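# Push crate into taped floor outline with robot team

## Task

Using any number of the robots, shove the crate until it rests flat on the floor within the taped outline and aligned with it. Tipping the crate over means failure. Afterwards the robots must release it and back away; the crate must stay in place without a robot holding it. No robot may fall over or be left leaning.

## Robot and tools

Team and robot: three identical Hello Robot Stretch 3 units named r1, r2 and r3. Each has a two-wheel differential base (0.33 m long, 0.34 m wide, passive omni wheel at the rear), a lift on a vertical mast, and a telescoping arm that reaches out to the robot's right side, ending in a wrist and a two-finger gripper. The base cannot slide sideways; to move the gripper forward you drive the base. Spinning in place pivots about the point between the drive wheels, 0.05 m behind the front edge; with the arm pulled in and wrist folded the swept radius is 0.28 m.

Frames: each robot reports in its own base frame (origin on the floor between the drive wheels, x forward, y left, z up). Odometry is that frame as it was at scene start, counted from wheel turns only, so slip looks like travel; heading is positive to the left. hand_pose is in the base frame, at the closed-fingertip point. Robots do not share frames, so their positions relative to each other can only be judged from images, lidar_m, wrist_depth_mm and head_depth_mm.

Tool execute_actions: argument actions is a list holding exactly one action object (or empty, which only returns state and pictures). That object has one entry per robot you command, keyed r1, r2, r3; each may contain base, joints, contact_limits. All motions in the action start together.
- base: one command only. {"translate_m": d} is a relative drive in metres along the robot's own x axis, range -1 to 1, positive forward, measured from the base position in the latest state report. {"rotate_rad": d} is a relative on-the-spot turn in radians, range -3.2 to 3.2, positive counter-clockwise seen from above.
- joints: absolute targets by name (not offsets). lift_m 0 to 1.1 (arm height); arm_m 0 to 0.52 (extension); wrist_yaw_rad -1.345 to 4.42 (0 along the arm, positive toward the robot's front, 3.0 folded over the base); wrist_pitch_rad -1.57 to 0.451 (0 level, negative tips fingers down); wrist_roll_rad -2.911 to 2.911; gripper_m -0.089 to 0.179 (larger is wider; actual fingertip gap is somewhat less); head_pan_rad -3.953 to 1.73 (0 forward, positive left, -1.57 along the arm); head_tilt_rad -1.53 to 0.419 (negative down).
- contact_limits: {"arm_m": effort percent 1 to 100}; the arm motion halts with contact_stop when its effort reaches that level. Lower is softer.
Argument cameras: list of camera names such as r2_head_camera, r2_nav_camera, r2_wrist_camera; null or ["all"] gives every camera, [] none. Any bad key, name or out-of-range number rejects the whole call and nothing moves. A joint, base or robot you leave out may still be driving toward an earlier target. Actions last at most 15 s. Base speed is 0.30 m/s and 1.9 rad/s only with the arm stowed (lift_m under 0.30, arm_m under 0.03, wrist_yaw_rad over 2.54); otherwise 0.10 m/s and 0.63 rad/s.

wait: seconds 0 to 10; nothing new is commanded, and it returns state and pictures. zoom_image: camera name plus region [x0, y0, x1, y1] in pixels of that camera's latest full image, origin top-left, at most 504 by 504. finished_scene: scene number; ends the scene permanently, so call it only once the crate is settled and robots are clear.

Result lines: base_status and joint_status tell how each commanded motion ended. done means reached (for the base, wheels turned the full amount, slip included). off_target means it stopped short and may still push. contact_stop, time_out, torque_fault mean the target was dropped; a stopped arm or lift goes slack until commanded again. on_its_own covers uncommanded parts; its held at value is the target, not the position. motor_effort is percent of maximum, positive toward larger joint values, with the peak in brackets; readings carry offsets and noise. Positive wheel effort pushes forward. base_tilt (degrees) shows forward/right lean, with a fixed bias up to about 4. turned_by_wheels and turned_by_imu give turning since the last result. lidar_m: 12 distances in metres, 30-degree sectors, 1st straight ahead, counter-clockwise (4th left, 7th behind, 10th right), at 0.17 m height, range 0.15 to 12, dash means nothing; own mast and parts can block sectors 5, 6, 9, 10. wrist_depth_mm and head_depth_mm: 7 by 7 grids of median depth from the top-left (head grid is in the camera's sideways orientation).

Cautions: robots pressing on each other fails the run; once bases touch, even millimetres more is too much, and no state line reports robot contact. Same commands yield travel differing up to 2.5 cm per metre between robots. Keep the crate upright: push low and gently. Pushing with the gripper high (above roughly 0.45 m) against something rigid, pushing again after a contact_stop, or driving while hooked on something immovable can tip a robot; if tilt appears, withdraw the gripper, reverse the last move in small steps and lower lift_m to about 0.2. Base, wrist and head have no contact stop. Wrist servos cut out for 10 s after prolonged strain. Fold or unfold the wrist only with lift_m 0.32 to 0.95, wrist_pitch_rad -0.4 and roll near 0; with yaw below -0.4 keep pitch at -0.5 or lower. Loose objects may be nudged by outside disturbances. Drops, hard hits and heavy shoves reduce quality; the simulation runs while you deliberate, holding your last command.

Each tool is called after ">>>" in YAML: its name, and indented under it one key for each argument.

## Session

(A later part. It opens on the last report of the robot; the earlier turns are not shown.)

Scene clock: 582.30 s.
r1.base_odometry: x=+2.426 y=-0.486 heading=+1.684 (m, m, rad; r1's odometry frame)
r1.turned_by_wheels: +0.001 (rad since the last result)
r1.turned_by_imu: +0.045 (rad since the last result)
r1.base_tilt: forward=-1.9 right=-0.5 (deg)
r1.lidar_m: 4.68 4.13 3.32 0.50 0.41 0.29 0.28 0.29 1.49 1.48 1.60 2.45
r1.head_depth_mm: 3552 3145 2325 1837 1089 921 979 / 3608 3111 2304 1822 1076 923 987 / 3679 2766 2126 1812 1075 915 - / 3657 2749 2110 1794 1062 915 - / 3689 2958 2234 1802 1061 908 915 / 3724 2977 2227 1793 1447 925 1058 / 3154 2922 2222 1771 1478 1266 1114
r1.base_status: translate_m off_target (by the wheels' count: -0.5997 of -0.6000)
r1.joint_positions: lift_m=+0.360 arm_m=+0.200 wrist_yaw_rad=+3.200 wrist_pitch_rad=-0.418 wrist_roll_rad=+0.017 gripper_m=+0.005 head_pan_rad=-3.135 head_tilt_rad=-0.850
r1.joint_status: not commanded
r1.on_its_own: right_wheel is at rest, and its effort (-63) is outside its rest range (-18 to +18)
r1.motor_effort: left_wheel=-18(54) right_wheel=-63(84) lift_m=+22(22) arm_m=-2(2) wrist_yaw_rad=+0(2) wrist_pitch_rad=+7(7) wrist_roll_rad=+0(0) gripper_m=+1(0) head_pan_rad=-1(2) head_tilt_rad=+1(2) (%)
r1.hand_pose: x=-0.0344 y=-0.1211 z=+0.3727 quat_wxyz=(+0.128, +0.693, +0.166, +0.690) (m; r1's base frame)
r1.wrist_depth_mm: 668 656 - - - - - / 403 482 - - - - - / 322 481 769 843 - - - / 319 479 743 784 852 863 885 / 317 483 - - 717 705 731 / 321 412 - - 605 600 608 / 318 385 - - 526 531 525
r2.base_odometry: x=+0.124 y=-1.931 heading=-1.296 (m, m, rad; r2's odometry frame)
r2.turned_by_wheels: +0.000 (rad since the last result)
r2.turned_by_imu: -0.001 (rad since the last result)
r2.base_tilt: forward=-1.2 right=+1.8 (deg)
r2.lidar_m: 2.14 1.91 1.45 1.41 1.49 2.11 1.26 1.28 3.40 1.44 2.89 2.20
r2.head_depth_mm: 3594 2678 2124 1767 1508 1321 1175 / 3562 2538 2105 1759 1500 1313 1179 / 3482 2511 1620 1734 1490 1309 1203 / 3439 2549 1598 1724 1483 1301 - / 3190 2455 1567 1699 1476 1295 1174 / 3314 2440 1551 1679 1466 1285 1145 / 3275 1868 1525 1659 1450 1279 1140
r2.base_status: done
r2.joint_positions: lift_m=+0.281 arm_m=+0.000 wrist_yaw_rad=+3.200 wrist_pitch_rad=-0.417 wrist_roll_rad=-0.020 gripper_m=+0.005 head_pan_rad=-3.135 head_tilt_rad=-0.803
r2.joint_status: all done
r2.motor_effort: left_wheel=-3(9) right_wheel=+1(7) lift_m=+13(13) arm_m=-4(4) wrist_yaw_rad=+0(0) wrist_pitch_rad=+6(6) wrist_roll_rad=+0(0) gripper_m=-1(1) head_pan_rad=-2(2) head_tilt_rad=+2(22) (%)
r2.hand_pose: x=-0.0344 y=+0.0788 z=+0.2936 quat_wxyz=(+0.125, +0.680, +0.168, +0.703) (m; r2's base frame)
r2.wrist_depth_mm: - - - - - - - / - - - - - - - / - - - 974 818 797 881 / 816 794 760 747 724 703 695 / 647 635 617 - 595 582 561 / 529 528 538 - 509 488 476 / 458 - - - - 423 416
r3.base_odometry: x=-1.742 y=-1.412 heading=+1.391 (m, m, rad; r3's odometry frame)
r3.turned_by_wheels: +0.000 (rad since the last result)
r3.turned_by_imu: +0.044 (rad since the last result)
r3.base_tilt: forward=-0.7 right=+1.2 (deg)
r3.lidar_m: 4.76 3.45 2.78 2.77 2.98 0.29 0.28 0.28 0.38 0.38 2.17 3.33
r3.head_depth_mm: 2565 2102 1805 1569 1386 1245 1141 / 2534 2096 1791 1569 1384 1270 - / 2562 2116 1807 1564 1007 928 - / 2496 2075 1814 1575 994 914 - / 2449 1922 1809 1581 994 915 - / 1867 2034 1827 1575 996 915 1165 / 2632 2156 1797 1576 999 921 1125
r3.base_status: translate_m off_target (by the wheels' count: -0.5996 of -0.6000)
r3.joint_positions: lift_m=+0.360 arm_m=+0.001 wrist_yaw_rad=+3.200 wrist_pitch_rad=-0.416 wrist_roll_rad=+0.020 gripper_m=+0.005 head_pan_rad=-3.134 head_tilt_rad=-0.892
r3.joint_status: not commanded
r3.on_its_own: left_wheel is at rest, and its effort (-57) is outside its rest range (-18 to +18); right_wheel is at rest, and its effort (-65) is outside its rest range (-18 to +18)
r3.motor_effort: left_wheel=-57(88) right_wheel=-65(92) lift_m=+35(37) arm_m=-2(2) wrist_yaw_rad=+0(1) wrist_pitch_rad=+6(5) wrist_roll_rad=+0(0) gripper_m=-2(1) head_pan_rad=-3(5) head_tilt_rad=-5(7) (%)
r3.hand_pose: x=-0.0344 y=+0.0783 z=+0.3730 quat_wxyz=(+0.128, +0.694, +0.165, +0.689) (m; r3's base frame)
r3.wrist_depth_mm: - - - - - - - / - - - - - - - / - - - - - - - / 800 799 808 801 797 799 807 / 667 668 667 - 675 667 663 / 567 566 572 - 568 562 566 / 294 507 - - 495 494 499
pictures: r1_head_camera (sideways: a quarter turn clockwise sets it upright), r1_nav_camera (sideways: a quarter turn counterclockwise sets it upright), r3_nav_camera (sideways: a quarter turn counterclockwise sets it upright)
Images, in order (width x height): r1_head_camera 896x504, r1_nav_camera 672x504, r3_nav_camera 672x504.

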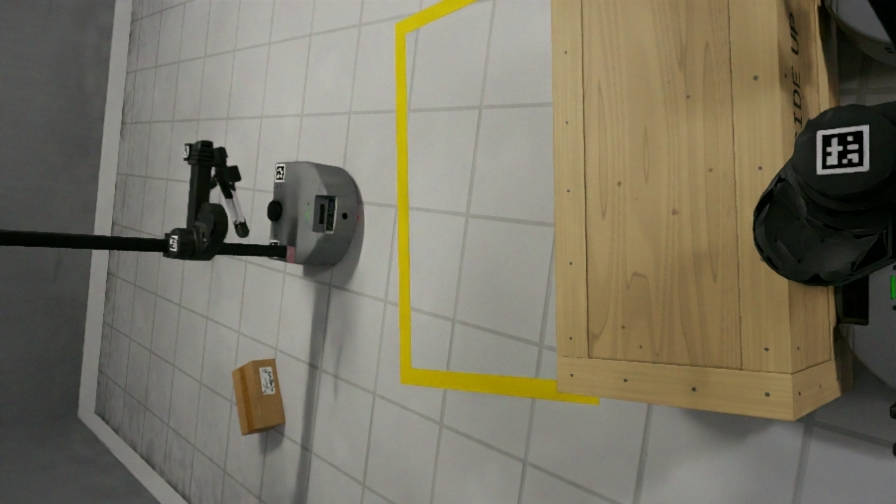

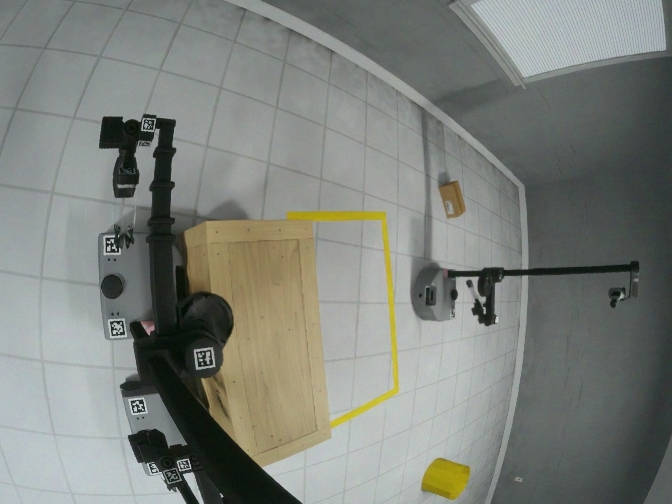

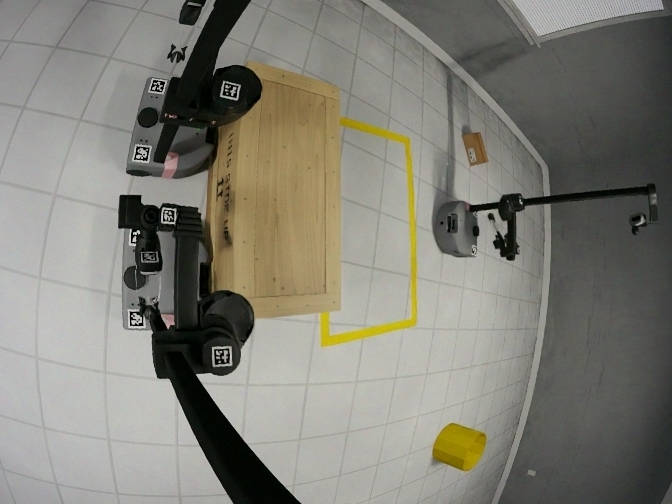

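>>> execute_actions:
  actions:
    - {"r3":{"base":{"rotate_rad":-0.1}},"r1":{"base":{"rotate_rad":-0.1},"joints":{"arm_m":0.28}}}
  cameras: []

>>> execute_actions:
  actions:
    - {"r3":{"base":{"translate_m":-0.62}},"r1":{"base":{"translate_m":-0.6},"joints":{"head_tilt_rad":-1.1}},"r2":{"joints":{"head_tilt_rad":-1.0}}}
  cameras: ["r1_nav_camera","r3_nav_camera","r2_nav_camera"]

Scene clock: 587.27 s.
r1.base_odometry: x=+2.426 y=-0.486 heading=+1.584 (m, m, rad; r1's odometry frame)
r1.turned_by_wheels: -0.100 (rad since the last result)
r1.turned_by_imu: -0.099 (rad since the last result)
r1.base_tilt: forward=-2.1 right=-0.4 (deg)
r1.lidar_m: 4.67 4.52 3.39 0.50 0.47 0.30 0.28 0.28 1.52 1.48 1.55 2.17
r1.head_depth_mm: 3659 3173 2307 1848 1088 931 993 / 3662 3075 2306 1824 1082 922 1070 / 3685 3099 2273 1816 1074 922 - / 3702 2747 2051 1792 1062 916 - / 3637 2698 2129 1789 1055 909 887 / 3607 2904 2190 1781 1052 900 900 / 3630 2930 2203 1772 1477 1270 1087
r1.base_status: done
r1.joint_positions: lift_m=+0.360 arm_m=+0.280 wrist_yaw_rad=+3.200 wrist_pitch_rad=-0.418 wrist_roll_rad=+0.017 gripper_m=+0.005 head_pan_rad=-3.135 head_tilt_rad=-0.850
r1.joint_status: all done
r1.motor_effort: left_wheel=+2(11) right_wheel=-3(63) lift_m=+22(22) arm_m=+4(5) wrist_yaw_rad=-1(0) wrist_pitch_rad=+7(7) wrist_roll_rad=+0(0) gripper_m=-2(0) head_pan_rad=-1(1) head_tilt_rad=-1(0) (%)
r1.hand_pose: x=-0.0344 y=-0.2006 z=+0.3727 quat_wxyz=(+0.128, +0.693, +0.166, +0.690) (m; r1's base frame)
r1.wrist_depth_mm: 651 680 - - - - - / 396 528 - - - - - / 325 512 797 - - - - / 313 510 819 866 929 852 875 / 312 454 - - 707 715 724 / 312 406 - - 619 605 606 / 298 390 - - 532 529 532
r2.base_odometry: x=+0.124 y=-1.931 heading=-1.296 (m, m, rad; r2's odometry frame)
r2.turned_by_wheels: +0.000 (rad since the last result)
r2.turned_by_imu: -0.001 (rad since the last result)
r2.base_tilt: forward=-1.2 right=+1.9 (deg)
r2.lidar_m: 2.13 1.92 1.45 1.41 1.49 2.11 1.26 1.27 3.38 1.44 2.90 2.19
r2.head_depth_mm: 3583 2668 2119 1775 1520 1330 1172 / 3510 2522 2103 1756 1507 1319 1177 / 3487 2603 1616 1744 1493 1305 1198 / 3426 2497 1603 1715 1472 1301 - / 3160 2453 1573 1700 1476 1289 1166 / 3352 2417 1560 1666 1467 1285 1146 / 3300 1906 1534 1651 1452 1277 1137
r2.base_status: not commanded
r2.joint_positions: lift_m=+0.281 arm_m=+0.000 wrist_yaw_rad=+3.200 wrist_pitch_rad=-0.417 wrist_roll_rad=-0.020 gripper_m=+0.005 head_pan_rad=-3.135 head_tilt_rad=-0.803
r2.joint_status: not commanded
r2.motor_effort: left_wheel=-3(3) right_wheel=+1(2) lift_m=+13(13) arm_m=-4(4) wrist_yaw_rad=+0(0) wrist_pitch_rad=+6(6) wrist_roll_rad=+0(0) gripper_m=+0(1) head_pan_rad=-2(2) head_tilt_rad=+2(2) (%)
r2.hand_pose: x=-0.0344 y=+0.0788 z=+0.2936 quat_wxyz=(+0.125, +0.680, +0.168, +0.703) (m; r2's base frame)
r2.wrist_depth_mm: - - - - - - - / - - - - - - - / - - - 952 809 814 887 / 804 794 767 741 720 707 688 / 648 633 619 - 587 576 568 / 534 528 533 - 510 493 476 / 457 - - - - 423 416
r3.base_odometry: x=-1.742 y=-1.412 heading=+1.291 (m, m, rad; r3's odometry frame)
r3.turned_by_wheels: -0.100 (rad since the last result)
r3.turned_by_imu: -0.098 (rad since the last result)
r3.base_tilt: forward=-0.7 right=+1.2 (deg)
r3.lidar_m: 4.76 3.77 2.84 2.76 2.90 2.21 0.28 0.28 0.35 0.37 2.10 2.94
r3.head_depth_mm: 2548 2095 1786 1560 1382 1243 1139 / 2593 2109 1785 1560 1379 1270 - / 2562 2106 1814 1574 1369 928 - / 2557 2127 1819 1581 990 916 - / 2505 2031 1818 1565 995 922 - / 2375 1923 1825 1579 999 907 1146 / 1643 2034 1834 1584 996 913 1124
r3.base_status: done
r3.joint_positions: lift_m=+0.360 arm_m=+0.001 wrist_yaw_rad=+3.200 wrist_pitch_rad=-0.416 wrist_roll_rad=+0.020 gripper_m=+0.005 head_pan_rad=-3.134 head_tilt_rad=-0.892
r3.joint_status: not commanded
r3.motor_effort: left_wheel=+3(47) right_wheel=-1(70) lift_m=+35(35) arm_m=-2(2) wrist_yaw_rad=+0(0) wrist_pitch_rad=+5(6) wrist_roll_rad=+0(0) gripper_m=-1(1) head_pan_rad=-4(4) head_tilt_rad=-5(4) (%)
r3.hand_pose: x=-0.0344 y=+0.0783 z=+0.3730 quat_wxyz=(+0.128, +0.694, +0.165, +0.689) (m; r3's base frame)
r3.wrist_depth_mm: - - - - - - - / - - - - - - - / - - - - - - - / 802 798 797 799 801 790 801 / 661 667 662 - 673 663 665 / 569 571 577 - 568 571 569 / 495 506 - - 498 497 494
pictures: none
No camera images: the call's "cameras" was empty. Leave "cameras" out to get every camera's image.

Scene clock: 594.83 s.
r1.base_odometry: x=+2.435 y=-1.086 heading=+1.584 (m, m, rad; r1's odometry frame)
r1.turned_by_wheels: +0.000 (rad since the last result)
r1.turned_by_imu: +0.005 (rad since the last result)
r1.base_tilt: forward=-1.9 right=-0.4 (deg)
r1.lidar_m: 5.26 4.50 3.41 0.50 0.48 0.31 0.28 0.28 1.50 1.46 1.53 2.15
r1.head_depth_mm: 2428 2022 1740 1075 1005 1108 1086 / 2405 2011 1718 1067 990 1211 1090 / 2383 1940 1677 1061 963 - 1077 / 2365 1605 1569 1053 956 - 1060 / 2272 1603 1623 1054 953 - 1052 / 2316 1935 1672 1040 934 1204 1070 / 2290 1860 1660 1463 1310 1202 1065
r1.base_status: done
r1.joint_positions: lift_m=+0.360 arm_m=+0.280 wrist_yaw_rad=+3.200 wrist_pitch_rad=-0.418 wrist_roll_rad=+0.017 gripper_m=+0.005 head_pan_rad=-3.135 head_tilt_rad=-1.088
r1.joint_status: all done
r1.motor_effort: left_wheel=-6(39) right_wheel=-2(84) lift_m=+23(22) arm_m=+3(4) wrist_yaw_rad=+0(0) wrist_pitch_rad=+7(7) wrist_roll_rad=+0(0) gripper_m=-1(1) head_pan_rad=-1(1) head_tilt_rad=-5(23) (%)
r1.hand_pose: x=-0.0344 y=-0.2006 z=+0.3727 quat_wxyz=(+0.128, +0.693, +0.166, +0.690) (m; r1's base frame)
r1.wrist_depth_mm: 654 726 - - - - - / 389 537 - - - - - / 324 522 793 - - - - / 316 498 846 860 872 903 882 / 309 462 - - 723 724 716 / 300 399 - - 611 603 614 / 293 383 - - 527 528 530
r2.base_odometry: x=+0.124 y=-1.931 heading=-1.296 (m, m, rad; r2's odometry frame)
r2.turned_by_wheels: +0.000 (rad since the last result)
r2.turned_by_imu: -0.001 (rad since the last result)
r2.base_tilt: forward=-1.2 right=+1.8 (deg)
r2.lidar_m: 2.13 1.92 1.45 1.41 1.49 0.73 0.67 0.67 3.42 1.45 2.89 2.19
r2.head_depth_mm: 2309 1963 1728 1520 1372 1258 1111 / 2292 1904 1655 1464 1360 1243 1109 / 2263 1931 1207 1295 1354 - - / 2109 1919 1195 1261 1345 - - / 1179 1851 1192 1229 1340 1253 - / 2195 1893 1181 1200 1336 1222 - / 2172 1842 1174 1169 1321 1205 1105
r2.base_status: not commanded
r2.joint_positions: lift_m=+0.281 arm_m=+0.000 wrist_yaw_rad=+3.200 wrist_pitch_rad=-0.417 wrist_roll_rad=-0.020 gripper_m=+0.005 head_pan_rad=-3.135 head_tilt_rad=-0.987
r2.joint_status: all done
r2.motor_effort: left_wheel=-3(3) right_wheel=+2(1) lift_m=+13(13) arm_m=-4(4) wrist_yaw_rad=-1(0) wrist_pitch_rad=+6(6) wrist_roll_rad=+0(0) gripper_m=-1(0) head_pan_rad=-2(3) head_tilt_rad=-6(22) (%)
r2.hand_pose: x=-0.0344 y=+0.0788 z=+0.2936 quat_wxyz=(+0.125, +0.680, +0.168, +0.703) (m; r2's base frame)
r2.wrist_depth_mm: - - - - - - - / - - - - - - - / - - - 979 817 805 893 / 820 786 764 742 728 705 698 / 646 631 619 - 591 580 563 / 539 529 537 - 510 487 480 / 455 - - - - 426 416
r3.base_odometry: x=-1.913 y=-2.007 heading=+1.291 (m, m, rad; r3's odometry frame)
r3.turned_by_wheels: -0.001 (rad since the last result)
r3.turned_by_imu: +0.004 (rad since the last result)
r3.base_tilt: forward=-0.7 right=+1.2 (deg)
r3.lidar_m: 5.36 3.77 2.86 2.78 2.92 1.69 0.28 0.28 0.34 0.37 2.08 2.92
r3.head_depth_mm: 2573 2117 1785 1566 1380 1239 1145 / 2567 2120 1806 1563 1395 1273 - / 2579 2112 1796 1573 1364 1263 - / 2597 2140 1812 1581 993 916 - / 2611 2138 1799 1574 997 921 - / 2618 1977 1611 1545 998 912 1139 / 2608 2057 1566 1541 1001 910 1102
r3.base_status: translate_m off_target (by the wheels' count: -0.6195 of -0.6200)
r3.joint_positions: lift_m=+0.360 arm_m=+0.001 wrist_yaw_rad=+3.200 wrist_pitch_rad=-0.416 wrist_roll_rad=+0.020 gripper_m=+0.005 head_pan_rad=-3.134 head_tilt_rad=-0.892
r3.joint_status: not commanded
r3.on_its_own: left_wheel is at rest, and its effort (-64) is outside its rest range (-18 to +18); right_wheel is at rest, and its effort (-67) is outside its rest range (-18 to +18)
r3.motor_effort: left_wheel=-64(77) right_wheel=-67(83) lift_m=+35(35) arm_m=-1(2) wrist_yaw_rad=+0(0) wrist_pitch_rad=+5(6) wrist_roll_rad=+0(0) gripper_m=-1(1) head_pan_rad=-4(4) head_tilt_rad=-6(6) (%)
r3.hand_pose: x=-0.0344 y=+0.0783 z=+0.3730 quat_wxyz=(+0.128, +0.694, +0.165, +0.689) (m; r3's base frame)
r3.wrist_depth_mm: - - - - - - - / - - - - - - - / - - - - - - - / 804 811 806 794 802 799 794 / 665 672 664 - 663 664 658 / 573 565 576 - 568 563 568 / 492 506 - - 495 495 498
pictures: r1_nav_camera (sideways: a quarter turn counterclockwise sets it upright), r2_nav_camera (sideways: a quarter turn counterclockwise sets it upright), r3_nav_camera (sideways: a quarter turn counterclockwise sets it upright)
Images, in order (width x height): r1_nav_camera 672x504, r2_nav_camera 672x504, r3_nav_camera 672x504.

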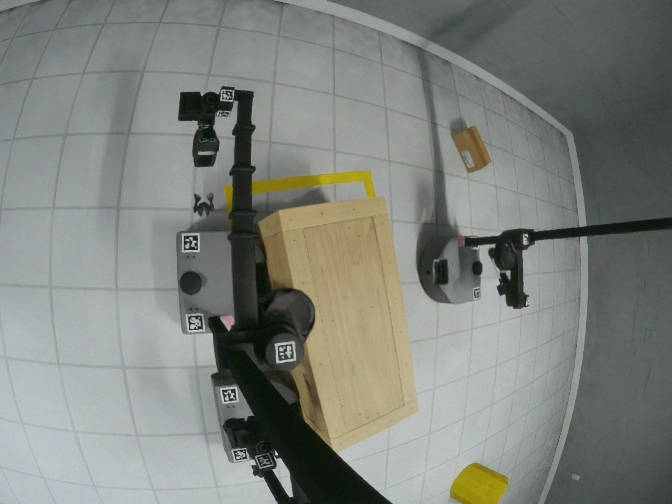

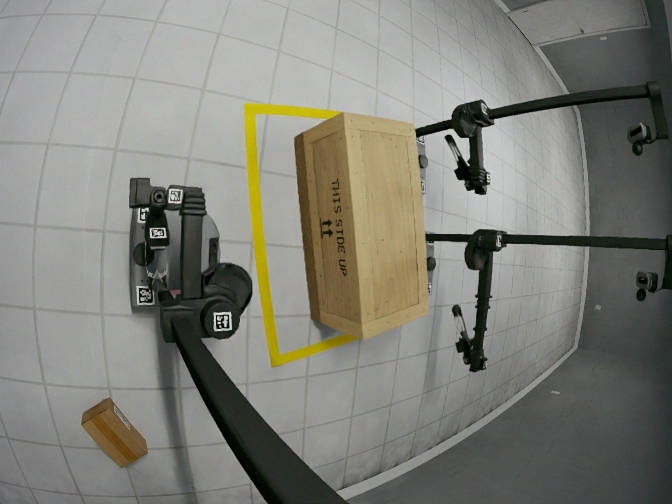

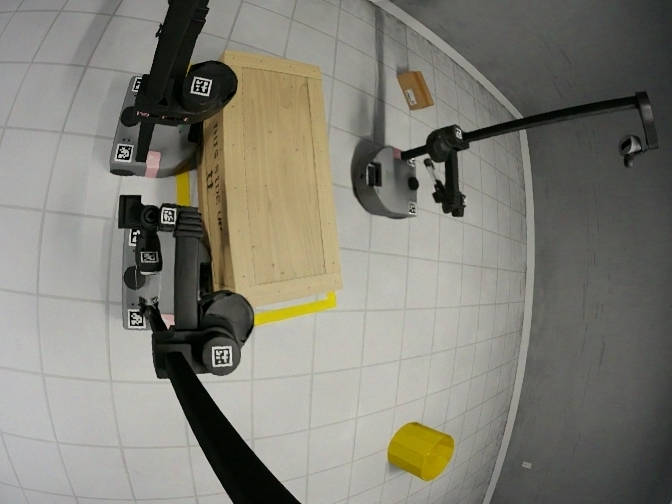

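Aligned; about 5 cm more to centre.

>>> execute_actions:
  actions:
    - {"r3":{"base":{"translate_m":-0.06}},"r1":{"base":{"translate_m":-0.065}}}
  cameras: []

>>> execute_actions:
  actions:
    - {"r3":{"base":{"translate_m":0.3}},"r1":{"base":{"translate_m":0.3},"joints":{"arm_m":0.0}},"r2":{"base":{"translate_m":0.2}}}
  cameras: ["r1_nav_camera","r3_nav_camera","r2_nav_camera"]

Scene clock: 599.53 s.
r1.base_odometry: x=+2.435 y=-1.151 heading=+1.585 (m, m, rad; r1's odometry frame)
r1.turned_by_wheels: +0.001 (rad since the last result)
r1.turned_by_imu: +0.007 (rad since the last result)
r1.base_tilt: forward=-2.0 right=-0.4 (deg)
r1.lidar_m: 5.33 4.49 3.40 0.50 0.47 0.30 0.28 0.28 1.49 1.45 1.53 2.16
r1.head_depth_mm: 2425 2032 1739 1078 1004 1110 1080 / 2421 2020 1727 1074 987 1222 1091 / 2369 1880 1627 1064 965 - 1073 / 2331 1600 1544 1054 955 - 1058 / 2255 1403 1593 1046 950 - 1054 / 2311 1946 1679 1042 931 1204 1066 / 2294 1869 1663 1456 1300 1201 1069
r1.base_status: translate_m off_target (by the wheels' count: -0.0646 of -0.0650)
r1.joint_positions: lift_m=+0.360 arm_m=+0.280 wrist_yaw_rad=+3.200 wrist_pitch_rad=-0.418 wrist_roll_rad=+0.017 gripper_m=+0.005 head_pan_rad=-3.135 head_tilt_rad=-1.088
r1.joint_status: not commanded
r1.on_its_own: left_wheel is at rest, and its effort (-26) is outside its rest range (-18 to +18); right_wheel is at rest, and its effort (-71) is outside its rest range (-18 to +18)
r1.motor_effort: left_wheel=-26(33) right_wheel=-71(81) lift_m=+22(22) arm_m=+3(3) wrist_yaw_rad=+0(0) wrist_pitch_rad=+7(7) wrist_roll_rad=+0(0) gripper_m=-1(1) head_pan_rad=-1(2) head_tilt_rad=-5(7) (%)
r1.hand_pose: x=-0.0344 y=-0.2006 z=+0.3727 quat_wxyz=(+0.128, +0.693, +0.166, +0.690) (m; r1's base frame)
r1.wrist_depth_mm: 672 690 - - - - - / 400 520 - - - - - / 321 513 806 - - - - / 317 500 812 868 880 881 888 / 313 460 - - 694 706 724 / 305 399 - - 612 617 596 / 299 385 - - 533 532 527
r2.base_odometry: x=+0.124 y=-1.931 heading=-1.296 (m, m, rad; r2's odometry frame)
r2.turned_by_wheels: +0.000 (rad since the last result)
r2.turned_by_imu: -0.001 (rad since the last result)
r2.base_tilt: forward=-1.2 right=+1.7 (deg)
r2.lidar_m: 2.13 1.92 1.45 1.41 1.49 0.66 0.61 0.61 3.39 1.44 2.90 2.19
r2.head_depth_mm: 2336 1910 1718 1527 1373 1255 1106 / 2307 1926 1670 1443 1361 1239 1104 / 2273 1942 1212 1170 1351 - - / 2255 1879 1193 1137 1353 - - / 1135 1834 1193 1113 1337 1251 - / 2198 1896 1183 1098 1315 1227 - / 2200 1810 1173 1095 1307 1207 1105
r2.base_status: not commanded
r2.joint_positions: lift_m=+0.281 arm_m=+0.000 wrist_yaw_rad=+3.200 wrist_pitch_rad=-0.417 wrist_roll_rad=-0.020 gripper_m=+0.005 head_pan_rad=-3.135 head_tilt_rad=-0.987
r2.joint_status: not commanded
r2.motor_effort: left_wheel=-3(3) right_wheel=+1(2) lift_m=+13(13) arm_m=-4(4) wrist_yaw_rad=+0(0) wrist_pitch_rad=+6(6) wrist_roll_rad=+0(0) gripper_m=-1(1) head_pan_rad=-3(3) head_tilt_rad=-6(6) (%)
r2.hand_pose: x=-0.0344 y=+0.0788 z=+0.2936 quat_wxyz=(+0.125, +0.680, +0.168, +0.703) (m; r2's base frame)
r2.wrist_depth_mm: - - - - - - - / - - - - - - - / - - - 975 810 805 891 / 810 792 773 737 718 706 694 / 646 635 617 - 593 580 570 / 536 528 539 - 510 488 481 / 455 - - - - 426 414
r3.base_odometry: x=-1.930 y=-2.065 heading=+1.291 (m, m, rad; r3's odometry frame)
r3.turned_by_wheels: +0.001 (rad since the last result)
r3.turned_by_imu: +0.002 (rad since the last result)
r3.base_tilt: forward=-0.6 right=+1.2 (deg)
r3.lidar_m: 5.40 3.75 2.86 2.79 2.93 1.64 0.28 0.28 0.34 0.37 2.08 2.93
r3.head_depth_mm: 2529 2107 1810 1560 1379 1245 1144 / 2568 2123 1798 1551 1391 1274 - / 2571 2122 1812 1573 1360 1262 - / 2567 2133 1795 1563 996 918 - / 2596 2140 1807 1574 993 917 - / 2576 2157 1571 1521 993 906 1145 / 2601 2141 1575 1512 999 911 1110
r3.base_status: translate_m off_target (by the wheels' count: -0.0597 of -0.0600)
r3.joint_positions: lift_m=+0.360 arm_m=+0.001 wrist_yaw_rad=+3.200 wrist_pitch_rad=-0.416 wrist_roll_rad=+0.020 gripper_m=+0.005 head_pan_rad=-3.134 head_tilt_rad=-0.892
r3.joint_status: not commanded
r3.on_its_own: right_wheel is at rest, and its effort (-67) is outside its rest range (-18 to +18)
r3.motor_effort: left_wheel=-17(73) right_wheel=-67(79) lift_m=+35(36) arm_m=-2(2) wrist_yaw_rad=+0(0) wrist_pitch_rad=+5(6) wrist_roll_rad=+0(0) gripper_m=-2(1) head_pan_rad=-4(4) head_tilt_rad=-5(5) (%)
r3.hand_pose: x=-0.0344 y=+0.0783 z=+0.3730 quat_wxyz=(+0.128, +0.694, +0.165, +0.689) (m; r3's base frame)
r3.wrist_depth_mm: - - - - - - - / - - - - - - - / - - - - - - - / 808 807 802 788 798 808 805 / 682 663 666 - 662 659 661 / 571 565 575 - 563 564 567 / 494 507 - - 495 497 493
pictures: none
No camera images: the call's "cameras" was empty. Leave "cameras" out to get every camera's image.

Scene clock: 603.70 s.
r1.base_odometry: x=+2.431 y=-0.851 heading=+1.585 (m, m, rad; r1's odometry frame)
r1.turned_by_wheels: +0.000 (rad since the last result)
r1.turned_by_imu: +0.001 (rad since the last result)
r1.base_tilt: forward=-2.0 right=-0.4 (deg)
r1.lidar_m: 5.04 4.47 3.38 0.50 2.35 0.63 0.57 0.58 1.50 1.46 1.54 2.18
r1.head_depth_mm: 2436 2009 1226 1249 1352 1110 1076 / 2431 1996 1219 1214 1346 1217 1093 / 2305 1958 1203 1163 1350 - 1074 / 1867 1808 1198 1123 1350 - 1065 / 2140 1868 1192 1105 1322 - 1058 / 2301 1957 1574 1392 1317 1222 - / 2283 1874 1677 1461 1301 1197 1088
r1.base_status: done
r1.joint_positions: lift_m=+0.360 arm_m=+0.000 wrist_yaw_rad=+3.200 wrist_pitch_rad=-0.418 wrist_roll_rad=+0.017 gripper_m=+0.005 head_pan_rad=-3.135 head_tilt_rad=-1.088
r1.joint_status: all done
r1.motor_effort: left_wheel=+0(23) right_wheel=+0(60) lift_m=+22(22) arm_m=-2(4) wrist_yaw_rad=+0(1) wrist_pitch_rad=+7(7) wrist_roll_rad=+0(0) gripper_m=-1(1) head_pan_rad=-1(1) head_tilt_rad=-4(6) (%)
r1.hand_pose: x=-0.0344 y=+0.0789 z=+0.3727 quat_wxyz=(+0.128, +0.693, +0.166, +0.690) (m; r1's base frame)
r1.wrist_depth_mm: - - - - - - - / - - - - - - - / - - - - - - - / 862 810 594 845 877 887 891 / 711 696 547 - 707 724 730 / 601 615 600 - 602 605 611 / 524 517 - 534 545 542 526
r2.base_odometry: x=+0.178 y=-2.123 heading=-1.296 (m, m, rad; r2's odometry frame)
r2.turned_by_wheels: +0.000 (rad since the last result)
r2.turned_by_imu: -0.001 (rad since the last result)
r2.base_tilt: forward=-1.2 right=+1.9 (deg)
r2.lidar_m: 1.93 1.90 1.44 1.40 1.47 0.88 0.80 0.81 3.40 1.42 2.63 1.99
r2.head_depth_mm: 2332 1982 1715 1524 1369 1255 1114 / 2301 1957 1618 1508 1364 1239 1107 / 2278 1372 1253 1459 1357 - - / 2194 1368 1238 1453 1349 - - / 2160 1350 1224 1428 1338 1246 - / 2222 1341 1206 1410 1336 1224 - / 2131 1333 1197 1406 1323 1205 1099
r2.base_status: done
r2.joint_positions: lift_m=+0.281 arm_m=+0.000 wrist_yaw_rad=+3.200 wrist_pitch_rad=-0.417 wrist_roll_rad=-0.020 gripper_m=+0.005 head_pan_rad=-3.135 head_tilt_rad=-0.988
r2.joint_status: not commanded
r2.motor_effort: left_wheel=-3(10) right_wheel=+1(6) lift_m=+13(13) arm_m=-4(4) wrist_yaw_rad=+0(0) wrist_pitch_rad=+7(6) wrist_roll_rad=+0(0) gripper_m=-1(1) head_pan_rad=-2(3) head_tilt_rad=-5(6) (%)
r2.hand_pose: x=-0.0344 y=+0.0788 z=+0.2936 quat_wxyz=(+0.125, +0.680, +0.168, +0.703) (m; r2's base frame)
r2.wrist_depth_mm: - - - - - - - / - - - - - - - / - - - 807 828 915 890 / 808 785 771 733 724 713 699 / 636 629 615 - 589 574 566 / 531 528 538 - 516 485 476 / 458 - - - - 423 416
r3.base_odometry: x=-1.847 y=-1.776 heading=+1.291 (m, m, rad; r3's odometry frame)
r3.turned_by_wheels: +0.000 (rad since the last result)
r3.turned_by_imu: +0.001 (rad since the last result)
r3.base_tilt: forward=-0.7 right=+1.3 (deg)
r3.lidar_m: 5.13 3.75 2.85 2.77 2.92 1.88 0.57 0.58 0.71 0.37 2.09 2.96
r3.head_depth_mm: 2558 2103 1797 1559 1380 1248 1137 / 2552 2110 1801 1571 1384 1269 - / 2558 2116 1794 1513 1344 1279 - / 2554 2131 1806 1123 1233 1240 - / 2587 2136 1819 1125 1206 1253 - / 2606 1837 1774 1127 1182 1250 1170 / 1568 1989 1814 1129 1154 1254 1137
r3.base_status: done
r3.joint_positions: lift_m=+0.360 arm_m=+0.001 wrist_yaw_rad=+3.200 wrist_pitch_rad=-0.416 wrist_roll_rad=+0.020 gripper_m=+0.005 head_pan_rad=-3.134 head_tilt_rad=-0.892
r3.joint_status: not commanded
r3.motor_effort: left_wheel=+0(15) right_wheel=+2(54) lift_m=+35(35) arm_m=-2(2) wrist_yaw_rad=+0(0) wrist_pitch_rad=+5(5) wrist_roll_rad=+0(0) gripper_m=-1(1) head_pan_rad=-4(4) head_tilt_rad=-5(5) (%)
r3.hand_pose: x=-0.0344 y=+0.0783 z=+0.3730 quat_wxyz=(+0.128, +0.694, +0.165, +0.689) (m; r3's base frame)
r3.wrist_depth_mm: - - - - - - - / - - - - - - - / - - - - - - - / 797 795 804 798 808 801 810 / 660 664 663 - 664 668 679 / 569 570 578 - 567 570 568 / 494 508 - - 494 493 498
pictures: r1_nav_camera (sideways: a quarter turn counterclockwise sets it upright), r2_nav_camera (sideways: a quarter turn counterclockwise sets it upright), r3_nav_camera (sideways: a quarter turn counterclockwise sets it upright)
Images, in order (width x height): r1_nav_camera 672x504, r2_nav_camera 672x504, r3_nav_camera 672x504.

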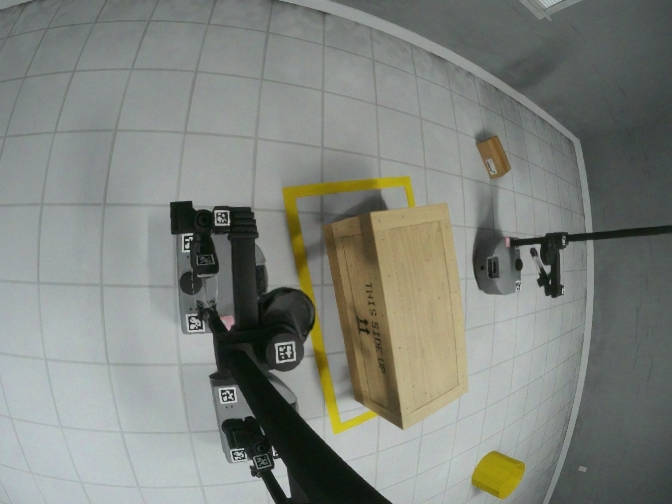

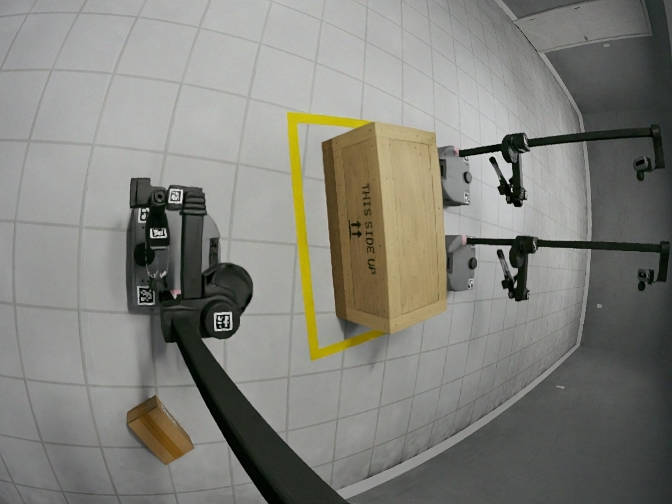

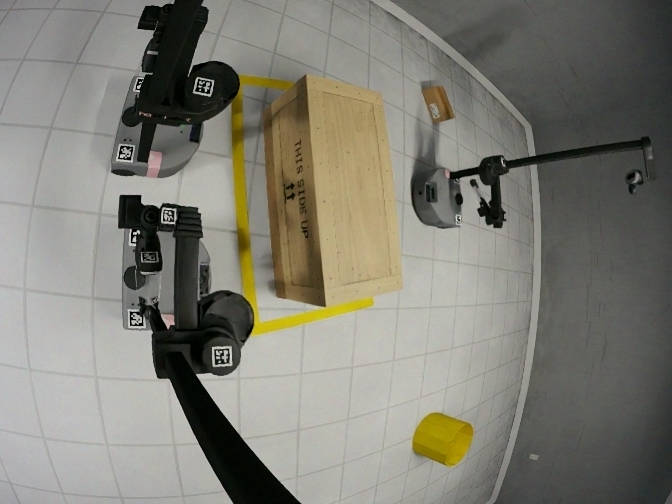

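>>> finished_scene:
  scene: 1

The scene is finished: the task was done.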